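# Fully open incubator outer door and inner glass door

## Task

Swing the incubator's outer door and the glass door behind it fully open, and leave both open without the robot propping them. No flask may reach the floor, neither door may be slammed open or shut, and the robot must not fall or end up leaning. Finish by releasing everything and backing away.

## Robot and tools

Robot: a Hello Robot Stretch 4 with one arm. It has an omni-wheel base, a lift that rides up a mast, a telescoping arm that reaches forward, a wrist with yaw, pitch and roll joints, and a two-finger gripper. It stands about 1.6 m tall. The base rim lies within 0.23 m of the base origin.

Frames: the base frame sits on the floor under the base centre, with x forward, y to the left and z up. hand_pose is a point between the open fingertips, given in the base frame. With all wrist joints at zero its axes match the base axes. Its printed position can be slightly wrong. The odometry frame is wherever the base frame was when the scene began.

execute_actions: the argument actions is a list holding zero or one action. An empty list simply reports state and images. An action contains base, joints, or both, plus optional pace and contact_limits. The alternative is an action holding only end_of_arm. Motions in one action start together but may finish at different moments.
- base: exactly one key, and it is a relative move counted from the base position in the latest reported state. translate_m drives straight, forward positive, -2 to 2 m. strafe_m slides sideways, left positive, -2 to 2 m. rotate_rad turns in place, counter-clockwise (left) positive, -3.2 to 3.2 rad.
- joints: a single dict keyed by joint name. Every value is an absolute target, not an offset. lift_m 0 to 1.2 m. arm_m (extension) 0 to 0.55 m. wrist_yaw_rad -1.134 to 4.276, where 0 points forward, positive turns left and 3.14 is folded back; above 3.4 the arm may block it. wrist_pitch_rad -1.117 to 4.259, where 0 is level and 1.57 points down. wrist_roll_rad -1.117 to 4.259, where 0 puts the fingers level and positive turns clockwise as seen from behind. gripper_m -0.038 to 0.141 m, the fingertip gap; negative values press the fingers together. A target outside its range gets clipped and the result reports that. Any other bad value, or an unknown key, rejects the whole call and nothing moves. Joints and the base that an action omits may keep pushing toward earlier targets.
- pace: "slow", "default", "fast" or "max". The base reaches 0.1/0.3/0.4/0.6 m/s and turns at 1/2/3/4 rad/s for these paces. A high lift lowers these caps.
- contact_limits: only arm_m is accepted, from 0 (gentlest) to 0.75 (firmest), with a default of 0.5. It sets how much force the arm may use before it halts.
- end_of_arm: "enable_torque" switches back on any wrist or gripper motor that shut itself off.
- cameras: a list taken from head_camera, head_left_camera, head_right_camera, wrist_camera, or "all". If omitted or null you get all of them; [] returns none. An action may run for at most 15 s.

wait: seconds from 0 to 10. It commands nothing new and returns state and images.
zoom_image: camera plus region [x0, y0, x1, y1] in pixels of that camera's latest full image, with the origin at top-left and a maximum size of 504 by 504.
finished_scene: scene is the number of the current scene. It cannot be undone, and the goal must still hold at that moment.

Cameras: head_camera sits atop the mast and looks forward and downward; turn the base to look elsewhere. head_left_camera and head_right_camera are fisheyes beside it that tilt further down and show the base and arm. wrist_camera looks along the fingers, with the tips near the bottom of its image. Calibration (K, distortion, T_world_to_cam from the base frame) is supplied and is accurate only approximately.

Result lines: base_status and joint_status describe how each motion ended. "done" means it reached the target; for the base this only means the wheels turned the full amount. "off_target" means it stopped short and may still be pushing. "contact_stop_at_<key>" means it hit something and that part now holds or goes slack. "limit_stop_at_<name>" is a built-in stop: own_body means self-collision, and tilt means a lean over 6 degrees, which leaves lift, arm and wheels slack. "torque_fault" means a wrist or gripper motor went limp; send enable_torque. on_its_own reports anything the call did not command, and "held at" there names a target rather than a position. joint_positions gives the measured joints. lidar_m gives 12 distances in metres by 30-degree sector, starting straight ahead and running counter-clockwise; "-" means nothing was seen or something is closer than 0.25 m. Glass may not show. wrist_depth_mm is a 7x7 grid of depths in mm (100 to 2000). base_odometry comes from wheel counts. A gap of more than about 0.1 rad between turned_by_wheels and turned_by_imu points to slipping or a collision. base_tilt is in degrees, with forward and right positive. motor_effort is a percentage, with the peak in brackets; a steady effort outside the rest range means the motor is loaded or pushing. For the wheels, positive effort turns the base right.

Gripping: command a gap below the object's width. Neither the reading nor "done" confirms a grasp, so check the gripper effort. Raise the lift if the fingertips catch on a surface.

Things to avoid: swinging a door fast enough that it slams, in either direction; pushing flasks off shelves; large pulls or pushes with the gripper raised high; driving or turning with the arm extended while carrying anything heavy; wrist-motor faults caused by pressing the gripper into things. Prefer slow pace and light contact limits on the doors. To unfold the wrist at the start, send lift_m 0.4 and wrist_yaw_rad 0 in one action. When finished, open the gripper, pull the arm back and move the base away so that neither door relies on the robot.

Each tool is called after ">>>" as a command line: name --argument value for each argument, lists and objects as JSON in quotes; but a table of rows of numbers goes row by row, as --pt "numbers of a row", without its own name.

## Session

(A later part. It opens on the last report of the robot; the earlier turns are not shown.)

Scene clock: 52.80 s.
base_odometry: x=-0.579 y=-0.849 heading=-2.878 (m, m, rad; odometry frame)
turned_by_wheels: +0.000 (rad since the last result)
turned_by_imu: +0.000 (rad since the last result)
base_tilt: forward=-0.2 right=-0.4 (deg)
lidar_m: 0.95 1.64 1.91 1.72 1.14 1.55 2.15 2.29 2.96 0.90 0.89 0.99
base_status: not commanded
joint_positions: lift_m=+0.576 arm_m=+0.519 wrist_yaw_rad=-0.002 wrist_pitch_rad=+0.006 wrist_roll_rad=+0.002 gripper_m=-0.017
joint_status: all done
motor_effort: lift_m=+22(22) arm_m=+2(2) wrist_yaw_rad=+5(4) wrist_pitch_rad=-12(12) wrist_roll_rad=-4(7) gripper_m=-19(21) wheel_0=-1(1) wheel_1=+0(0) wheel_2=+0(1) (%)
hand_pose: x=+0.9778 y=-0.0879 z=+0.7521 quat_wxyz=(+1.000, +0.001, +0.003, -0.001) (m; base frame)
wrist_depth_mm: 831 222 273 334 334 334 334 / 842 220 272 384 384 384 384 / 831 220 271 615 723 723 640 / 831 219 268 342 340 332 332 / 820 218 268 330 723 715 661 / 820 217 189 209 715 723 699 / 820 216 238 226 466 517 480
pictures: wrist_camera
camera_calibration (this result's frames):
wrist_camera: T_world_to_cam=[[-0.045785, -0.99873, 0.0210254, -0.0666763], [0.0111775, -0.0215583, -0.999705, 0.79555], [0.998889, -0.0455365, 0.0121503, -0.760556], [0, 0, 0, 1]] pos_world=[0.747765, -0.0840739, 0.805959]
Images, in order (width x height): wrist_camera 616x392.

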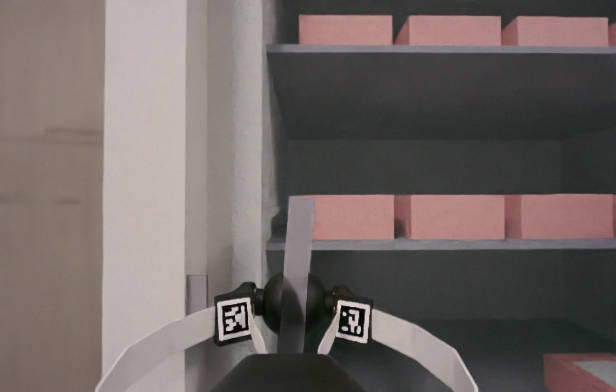

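>>> execute_actions --actions '[{"base": {"strafe_m": -0.014}, "joints": {"arm_m": 0.42}}]' --cameras '[]'

>>> execute_actions --actions '[{"base": {"strafe_m": -0.03}, "joints": {"arm_m": 0.32}}]' --cameras '["wrist_camera"]'

Scene clock: 54.43 s.
base_odometry: x=-0.583 y=-0.836 heading=-2.878 (m, m, rad; odometry frame)
turned_by_wheels: +0.000 (rad since the last result)
turned_by_imu: +0.000 (rad since the last result)
base_tilt: forward=-0.3 right=-0.3 (deg)
lidar_m: 0.95 1.66 1.92 1.71 1.18 1.56 2.15 2.26 2.94 0.89 0.88 0.97
base_status: done
joint_positions: lift_m=+0.576 arm_m=+0.421 wrist_yaw_rad=-0.001 wrist_pitch_rad=+0.007 wrist_roll_rad=+0.002 gripper_m=-0.017
joint_status: all done
motor_effort: lift_m=+22(22) arm_m=-6(8) wrist_yaw_rad=+3(15) wrist_pitch_rad=-13(12) wrist_roll_rad=-2(4) gripper_m=-20(20) wheel_0=+0(9) wheel_1=+1(9) wheel_2=+0(4) (%)
hand_pose: x=+0.8804 y=-0.0877 z=+0.7520 quat_wxyz=(+1.000, +0.001, +0.003, +0.000) (m; base frame)
wrist_depth_mm: 931 946 370 640 640 634 627 / 931 931 370 427 433 433 433 / 946 931 368 732 723 732 627 / 931 931 366 820 820 820 640 / 917 917 366 430 820 831 676 / 917 931 189 207 809 798 676 / 917 312 314 224 455 484 445
pictures: none
No camera images: the call's "cameras" was empty. Leave "cameras" out to get every camera's image.

Scene clock: 55.70 s.
base_odometry: x=-0.590 y=-0.807 heading=-2.879 (m, m, rad; odometry frame)
turned_by_wheels: +0.000 (rad since the last result)
turned_by_imu: +0.000 (rad since the last result)
base_tilt: forward=-0.2 right=-0.3 (deg)
lidar_m: 0.95 1.64 1.96 1.69 1.19 1.60 2.12 2.29 2.93 2.82 0.85 0.99
base_status: done
joint_positions: lift_m=+0.576 arm_m=+0.321 wrist_yaw_rad=-0.001 wrist_pitch_rad=+0.007 wrist_roll_rad=+0.001 gripper_m=-0.017
joint_status: all done
motor_effort: lift_m=+22(22) arm_m=-6(7) wrist_yaw_rad=+3(24) wrist_pitch_rad=-13(13) wrist_roll_rad=-2(4) gripper_m=-20(21) wheel_0=+0(10) wheel_1=+0(11) wheel_2=+0(3) (%)
hand_pose: x=+0.7804 y=-0.0878 z=+0.7520 quat_wxyz=(+1.000, +0.001, +0.003, -0.001) (m; base frame)
wrist_depth_mm: 1042 1025 473 640 640 640 597 / 1042 1042 469 788 788 788 585 / 1025 1042 469 715 715 715 615 / 1008 1025 466 917 931 820 580 / 1008 1025 466 500 917 891 627 / 1025 1025 190 208 809 809 597 / 1025 413 410 226 496 521 525
pictures: wrist_camera
camera_calibration (this result's frames):
wrist_camera: T_world_to_cam=[[-0.0453792, -0.998726, 0.0220644, -0.0767001], [0.011026, -0.0225865, -0.999684, 0.797726], [0.998909, -0.0451216, 0.0120369, -0.563195], [0, 0, 0, 1]] pos_world=[0.550304, -0.0839967, 0.805946]
Images, in order (width x height): wrist_camera 616x392.

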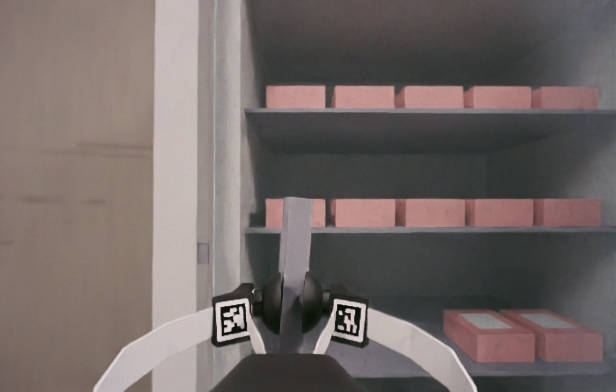

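>>> execute_actions --actions '[{"base": {"strafe_m": -0.058}, "joints": {"arm_m": 0.225}}]' --cameras '[]'

>>> execute_actions --actions '[{"base": {"strafe_m": -0.075}, "joints": {"arm_m": 0.142}}]' --cameras '["wrist_camera", "head_camera"]'

Scene clock: 57.13 s.
base_odometry: x=-0.605 y=-0.751 heading=-2.878 (m, m, rad; odometry frame)
turned_by_wheels: +0.000 (rad since the last result)
turned_by_imu: +0.001 (rad since the last result)
base_tilt: forward=-0.3 right=-0.4 (deg)
lidar_m: 0.94 1.61 2.03 1.69 1.21 1.73 2.14 2.27 2.85 2.76 0.78 0.90
base_status: done
joint_positions: lift_m=+0.576 arm_m=+0.226 wrist_yaw_rad=+0.003 wrist_pitch_rad=+0.007 wrist_roll_rad=+0.001 gripper_m=-0.017
joint_status: all done
motor_effort: lift_m=+22(22) arm_m=-5(8) wrist_yaw_rad=-7(16) wrist_pitch_rad=-13(13) wrist_roll_rad=+1(1) gripper_m=-20(19) wheel_0=+1(14) wheel_1=+3(8) wheel_2=+0(1) (%)
hand_pose: x=+0.6856 y=-0.0866 z=+0.7520 quat_wxyz=(+1.000, +0.000, +0.003, +0.001) (m; base frame)
wrist_depth_mm: 1138 1160 569 640 640 634 569 / 1138 1182 591 842 854 778 574 / 1138 1138 597 723 715 715 574 / 1118 1118 603 1025 1008 723 574 / 1138 1138 603 1008 1025 831 569 / 1098 1118 190 209 676 661 569 / 1118 156 554 227 842 715 569
pictures: none
No camera images: the call's "cameras" was empty. Leave "cameras" out to get every camera's image.

Scene clock: 58.43 s.
base_odometry: x=-0.625 y=-0.678 heading=-2.878 (m, m, rad; odometry frame)
turned_by_wheels: +0.000 (rad since the last result)
turned_by_imu: +0.000 (rad since the last result)
base_tilt: forward=-0.2 right=-0.2 (deg)
lidar_m: 0.93 1.65 2.09 1.71 1.29 1.83 2.15 2.29 2.78 2.69 0.72 0.81
base_status: done
joint_positions: lift_m=+0.576 arm_m=+0.143 wrist_yaw_rad=+0.000 wrist_pitch_rad=+0.005 wrist_roll_rad=+0.001 gripper_m=-0.018
joint_status: all done
motor_effort: lift_m=+22(22) arm_m=-6(3) wrist_yaw_rad=+0(29) wrist_pitch_rad=-8(12) wrist_roll_rad=+1(0) gripper_m=-14(19) wheel_0=-2(15) wheel_1=+0(8) wheel_2=-1(3) (%)
hand_pose: x=+0.6025 y=-0.0874 z=+0.7525 quat_wxyz=(+1.000, +0.000, +0.003, +0.000) (m; base frame)
wrist_depth_mm: 1229 654 647 647 654 654 539 / 1205 654 831 917 917 661 544 / 1205 647 723 715 741 654 539 / 1205 640 732 1098 1025 661 544 / 1205 640 741 1078 1098 654 539 / 1182 640 189 204 699 661 539 / 1182 585 707 181 854 640 539
pictures: head_camera, wrist_camera
camera_calibration (this result's frames):
wrist_camera: T_world_to_cam=[[-0.0442098, -0.998768, 0.0225377, -0.0855], [0.0126789, -0.0231189, -0.999652, 0.799098], [0.998942, -0.0439086, 0.0136853, -0.386653], [0, 0, 0, 1]] pos_world=[0.372332, -0.0838978, 0.806039]
Images, in order (width x height): head_camera 420x560, wrist_camera 616x392.

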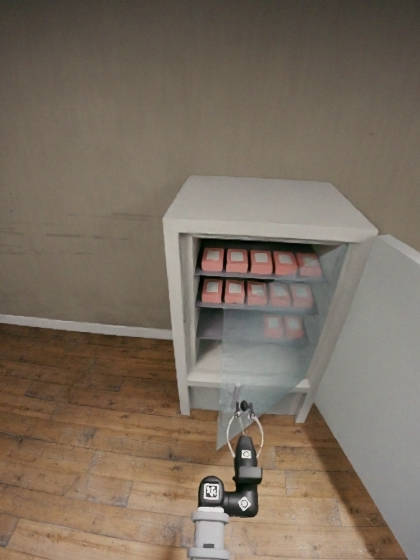

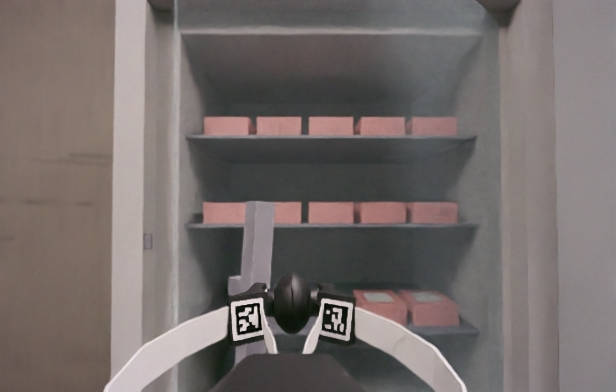

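>>> execute_actions --actions '[{"base": {"strafe_m": 0.39}, "joints": {"arm_m": 0.1, "wrist_yaw_rad": -1.1, "wrist_roll_rad": 1.571, "gripper_m": 0.0}, "pace": "fast"}]' --cameras '["head_camera"]'

Scene clock: 61.40 s.
base_odometry: x=-0.523 y=-1.055 heading=-2.878 (m, m, rad; odometry frame)
turned_by_wheels: +0.000 (rad since the last result)
turned_by_imu: -0.002 (rad since the last result)
base_tilt: forward=-0.3 right=-0.4 (deg)
lidar_m: 0.98 1.63 1.71 1.63 0.95 1.24 2.15 2.25 3.18 1.09 1.08 0.76
base_status: done
joint_positions: lift_m=+0.576 arm_m=+0.101 wrist_yaw_rad=-1.100 wrist_pitch_rad=+0.005 wrist_roll_rad=+1.570 gripper_m=+0.000
joint_status: all done
motor_effort: lift_m=+22(22) arm_m=-6(8) wrist_yaw_rad=-1(12) wrist_pitch_rad=-8(8) wrist_roll_rad=+4(5) gripper_m=-5(14) wheel_0=+0(13) wheel_1=+0(13) wheel_2=+0(0) (%)
hand_pose: x=+0.3249 y=-0.2967 z=+0.7525 quat_wxyz=(+0.602, +0.604, -0.368, -0.371) (m; base frame)
wrist_depth_mm: - - - - - 1464 1025 / - 917 917 946 946 1308 1025 / - 946 960 960 960 1308 1008 / - 946 960 991 991 1281 1025 / - 991 976 991 991 1397 1025 / 1921 1042 209 204 1008 1308 1025 / 1661 946 1008 182 585 991 991
pictures: head_camera
Images, in order (width x height): head_camera 420x560.

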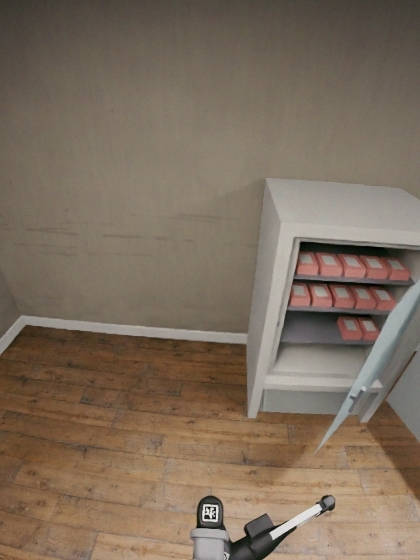

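>>> execute_actions --actions '[{"joints": {"arm_m": 0.48}, "contact_limits": {"arm_m": 0.15}, "pace": "fast"}]' --cameras '[]'

>>> execute_actions --actions '[{"base": {"strafe_m": -0.14}}]' --cameras '["head_camera"]'

Scene clock: 63.47 s.
base_odometry: x=-0.523 y=-1.055 heading=-2.878 (m, m, rad; odometry frame)
turned_by_wheels: +0.000 (rad since the last result)
turned_by_imu: +0.000 (rad since the last result)
base_tilt: forward=-0.3 right=-0.3 (deg)
lidar_m: 0.98 1.65 1.70 1.63 0.94 1.21 2.13 2.28 3.19 1.10 1.10 0.74
base_status: not commanded
joint_positions: lift_m=+0.576 arm_m=+0.479 wrist_yaw_rad=-1.100 wrist_pitch_rad=+0.005 wrist_roll_rad=+1.571 gripper_m=+0.000
joint_status: all done
motor_effort: lift_m=+22(22) arm_m=+6(4) wrist_yaw_rad=-1(1) wrist_pitch_rad=-8(8) wrist_roll_rad=+3(3) gripper_m=-7(6) wheel_0=+0(0) wheel_1=+0(0) wheel_2=+0(0) (%)
contact_limits: arm_m 0.15
hand_pose: x=+0.7029 y=-0.2967 z=+0.7525 quat_wxyz=(+0.602, +0.604, -0.368, -0.371) (m; base frame)
wrist_depth_mm: - 788 798 809 820 820 1025 / - 798 809 809 831 842 1008 / - 831 831 831 831 866 1008 / - 831 842 842 866 891 991 / 1708 831 854 854 866 831 854 / 634 831 210 204 904 707 647 / 564 668 661 182 384 683 544
pictures: none
No camera images: the call's "cameras" was empty. Leave "cameras" out to get every camera's image.

Scene clock: 65.13 s.
base_odometry: x=-0.560 y=-0.920 heading=-2.879 (m, m, rad; odometry frame)
turned_by_wheels: +0.000 (rad since the last result)
turned_by_imu: +0.000 (rad since the last result)
base_tilt: forward=-0.2 right=-0.4 (deg)
lidar_m: 0.95 1.64 1.84 1.71 1.06 1.43 2.14 2.27 3.03 0.97 0.97 0.67
base_status: done
joint_positions: lift_m=+0.576 arm_m=+0.479 wrist_yaw_rad=-1.100 wrist_pitch_rad=+0.005 wrist_roll_rad=+1.571 gripper_m=+0.000
joint_status: not commanded
motor_effort: lift_m=+22(22) arm_m=+6(6) wrist_yaw_rad=-1(0) wrist_pitch_rad=-8(7) wrist_roll_rad=+2(3) gripper_m=-7(5) wheel_0=-1(8) wheel_1=-1(12) wheel_2=-1(1) (%)
hand_pose: x=+0.7029 y=-0.2967 z=+0.7525 quat_wxyz=(+0.602, +0.604, -0.368, -0.371) (m; base frame)
wrist_depth_mm: 661 668 668 676 683 699 1008 / - 668 683 683 691 707 1025 / - 683 691 691 699 707 1025 / - 699 707 707 707 732 1008 / 1708 715 723 732 741 741 768 / 621 715 209 204 723 691 640 / 554 668 654 182 375 691 539
pictures: head_camera
Images, in order (width x height): head_camera 420x560.

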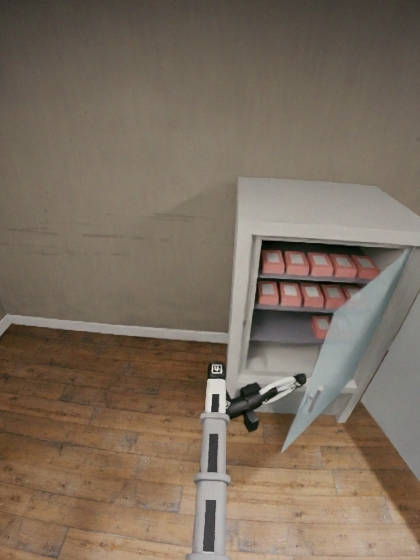

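>>> execute_actions --actions '[{"base": {"strafe_m": -0.38}, "pace": "slow"}]' --cameras '["head_camera"]'

Scene clock: 70.23 s.
base_odometry: x=-0.658 y=-0.553 heading=-2.879 (m, m, rad; odometry frame)
turned_by_wheels: +0.000 (rad since the last result)
turned_by_imu: +0.000 (rad since the last result)
base_tilt: forward=-0.3 right=-0.2 (deg)
lidar_m: 0.93 0.98 2.23 1.69 1.43 2.07 2.16 2.28 2.66 2.55 0.60 0.61
base_status: done
joint_positions: lift_m=+0.576 arm_m=+0.479 wrist_yaw_rad=-1.100 wrist_pitch_rad=+0.005 wrist_roll_rad=+1.571 gripper_m=+0.000
joint_status: not commanded
motor_effort: lift_m=+22(22) arm_m=+6(6) wrist_yaw_rad=+1(3) wrist_pitch_rad=-9(8) wrist_roll_rad=+1(4) gripper_m=-5(6) wheel_0=+2(10) wheel_1=-2(6) wheel_2=-2(2) (%)
hand_pose: x=+0.7028 y=-0.2968 z=+0.7525 quat_wxyz=(+0.602, +0.604, -0.368, -0.371) (m; base frame)
wrist_depth_mm: 319 320 324 327 330 334 336 / 322 325 327 332 334 338 342 / 327 332 334 338 342 343 347 / 332 336 340 343 347 349 355 / 340 343 347 351 355 357 359 / 345 349 210 204 357 364 364 / 351 353 357 182 265 370 373
pictures: head_camera
Images, in order (width x height): head_camera 420x560.

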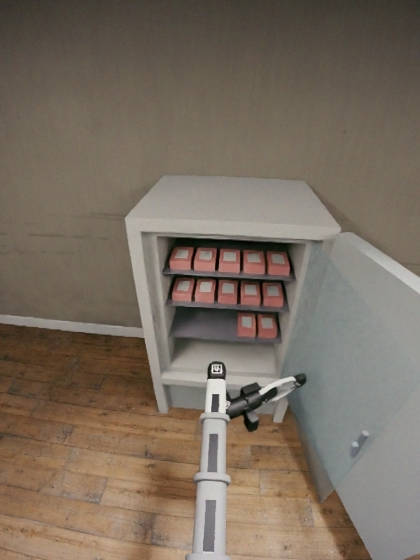

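>>> execute_actions --actions '[{"base": {"strafe_m": -0.055}, "pace": "slow"}]' --cameras '["head_camera"]'

Scene clock: 72.10 s.
base_odometry: x=-0.673 y=-0.500 heading=-2.878 (m, m, rad; odometry frame)
turned_by_wheels: +0.001 (rad since the last result)
turned_by_imu: +0.001 (rad since the last result)
base_tilt: forward=-0.2 right=-0.3 (deg)
lidar_m: 0.93 0.99 2.26 1.71 1.49 2.09 2.16 2.30 2.58 2.51 0.56 0.56
base_status: done
joint_positions: lift_m=+0.576 arm_m=+0.479 wrist_yaw_rad=-1.101 wrist_pitch_rad=+0.005 wrist_roll_rad=+1.571 gripper_m=+0.000
joint_status: not commanded
motor_effort: lift_m=+22(22) arm_m=+6(6) wrist_yaw_rad=+3(4) wrist_pitch_rad=-7(7) wrist_roll_rad=+2(1) gripper_m=-6(5) wheel_0=+8(6) wheel_1=+0(2) wheel_2=+1(1) (%)
hand_pose: x=+0.7024 y=-0.2968 z=+0.7526 quat_wxyz=(+0.602, +0.603, -0.369, -0.371) (m; base frame)
wrist_depth_mm: 270 273 276 277 279 283 286 / 274 277 279 283 286 289 290 / 279 283 286 287 290 294 296 / 285 287 290 294 297 298 301 / 290 293 294 298 301 306 306 / 294 297 193 206 306 309 312 / 300 301 304 181 309 315 319
pictures: head_camera
Images, in order (width x height): head_camera 420x560.

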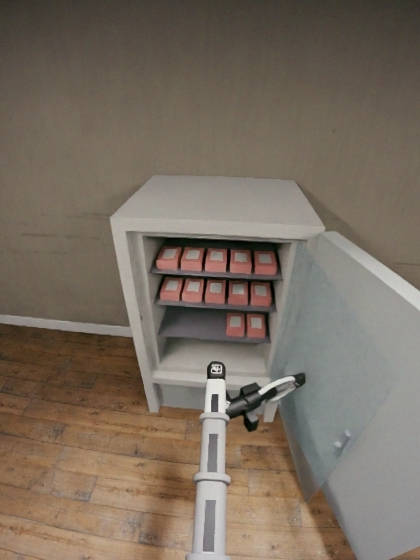

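>>> execute_actions --actions '[{"base": {"strafe_m": 0.06}}]' --cameras '[]'

>>> execute_actions --actions '[{"base": {"translate_m": -0.35}, "joints": {"arm_m": 0.0}, "pace": "fast"}]' --cameras '["head_camera", "head_right_camera"]'

Scene clock: 73.60 s.
base_odometry: x=-0.657 y=-0.558 heading=-2.878 (m, m, rad; odometry frame)
turned_by_wheels: +0.000 (rad since the last result)
turned_by_imu: -0.001 (rad since the last result)
base_tilt: forward=-0.3 right=-0.4 (deg)
lidar_m: 0.92 0.99 2.21 1.72 1.41 2.04 2.16 2.28 2.67 2.57 0.59 0.60
base_status: done
joint_positions: lift_m=+0.576 arm_m=+0.479 wrist_yaw_rad=-1.100 wrist_pitch_rad=+0.005 wrist_roll_rad=+1.571 gripper_m=+0.000
joint_status: not commanded
motor_effort: lift_m=+22(22) arm_m=+6(6) wrist_yaw_rad=+1(3) wrist_pitch_rad=-7(7) wrist_roll_rad=+1(1) gripper_m=-6(6) wheel_0=+0(2) wheel_1=-1(10) wheel_2=+0(1) (%)
hand_pose: x=+0.7027 y=-0.2968 z=+0.7526 quat_wxyz=(+0.602, +0.604, -0.368, -0.371) (m; base frame)
wrist_depth_mm: 324 327 329 330 336 338 340 / 329 332 336 340 342 343 347 / 336 336 340 342 349 349 351 / 340 343 343 349 351 357 357 / 345 349 351 353 359 362 364 / 351 357 209 204 366 368 373 / 357 357 362 182 267 375 379
pictures: none
No camera images: the call's "cameras" was empty. Leave "cameras" out to get every camera's image.

Scene clock: 75.83 s.
base_odometry: x=-0.319 y=-0.467 heading=-2.878 (m, m, rad; odometry frame)
turned_by_wheels: +0.000 (rad since the last result)
turned_by_imu: +0.001 (rad since the last result)
base_tilt: forward=-0.3 right=-0.3 (deg)
lidar_m: 1.28 1.98 2.24 1.35 1.42 1.86 1.82 1.91 2.65 2.55 0.81 0.80
base_status: done
joint_positions: lift_m=+0.576 arm_m=+0.001 wrist_yaw_rad=-1.100 wrist_pitch_rad=+0.005 wrist_roll_rad=+1.571 gripper_m=+0.000
joint_status: all done
motor_effort: lift_m=+22(22) arm_m=-6(6) wrist_yaw_rad=+1(1) wrist_pitch_rad=-7(7) wrist_roll_rad=+2(2) gripper_m=-6(6) wheel_0=+1(9) wheel_1=+1(10) wheel_2=+1(13) (%)
hand_pose: x=+0.2248 y=-0.2968 z=+0.7526 quat_wxyz=(+0.602, +0.604, -0.368, -0.371) (m; base frame)
wrist_depth_mm: - - - - - 1499 1025 / - - - - - 1464 1025 / - - - - - 1499 1025 / - - - - - 1464 1008 / - - - - - 1464 1008 / - - 210 204 - 1464 1025 / 634 627 640 182 404 661 960
pictures: head_camera, head_right_camera
Images, in order (width x height): head_camera 420x560, head_right_camera 420x672.

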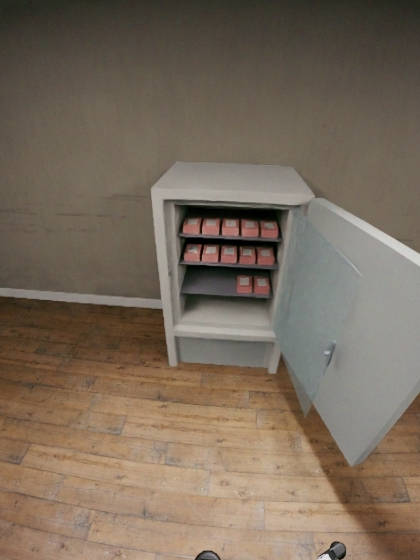

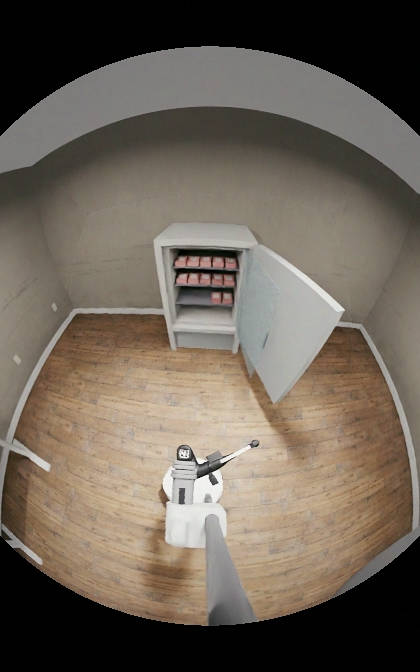

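>>> finished_scene --scene 2

The scene is finished: the task was done.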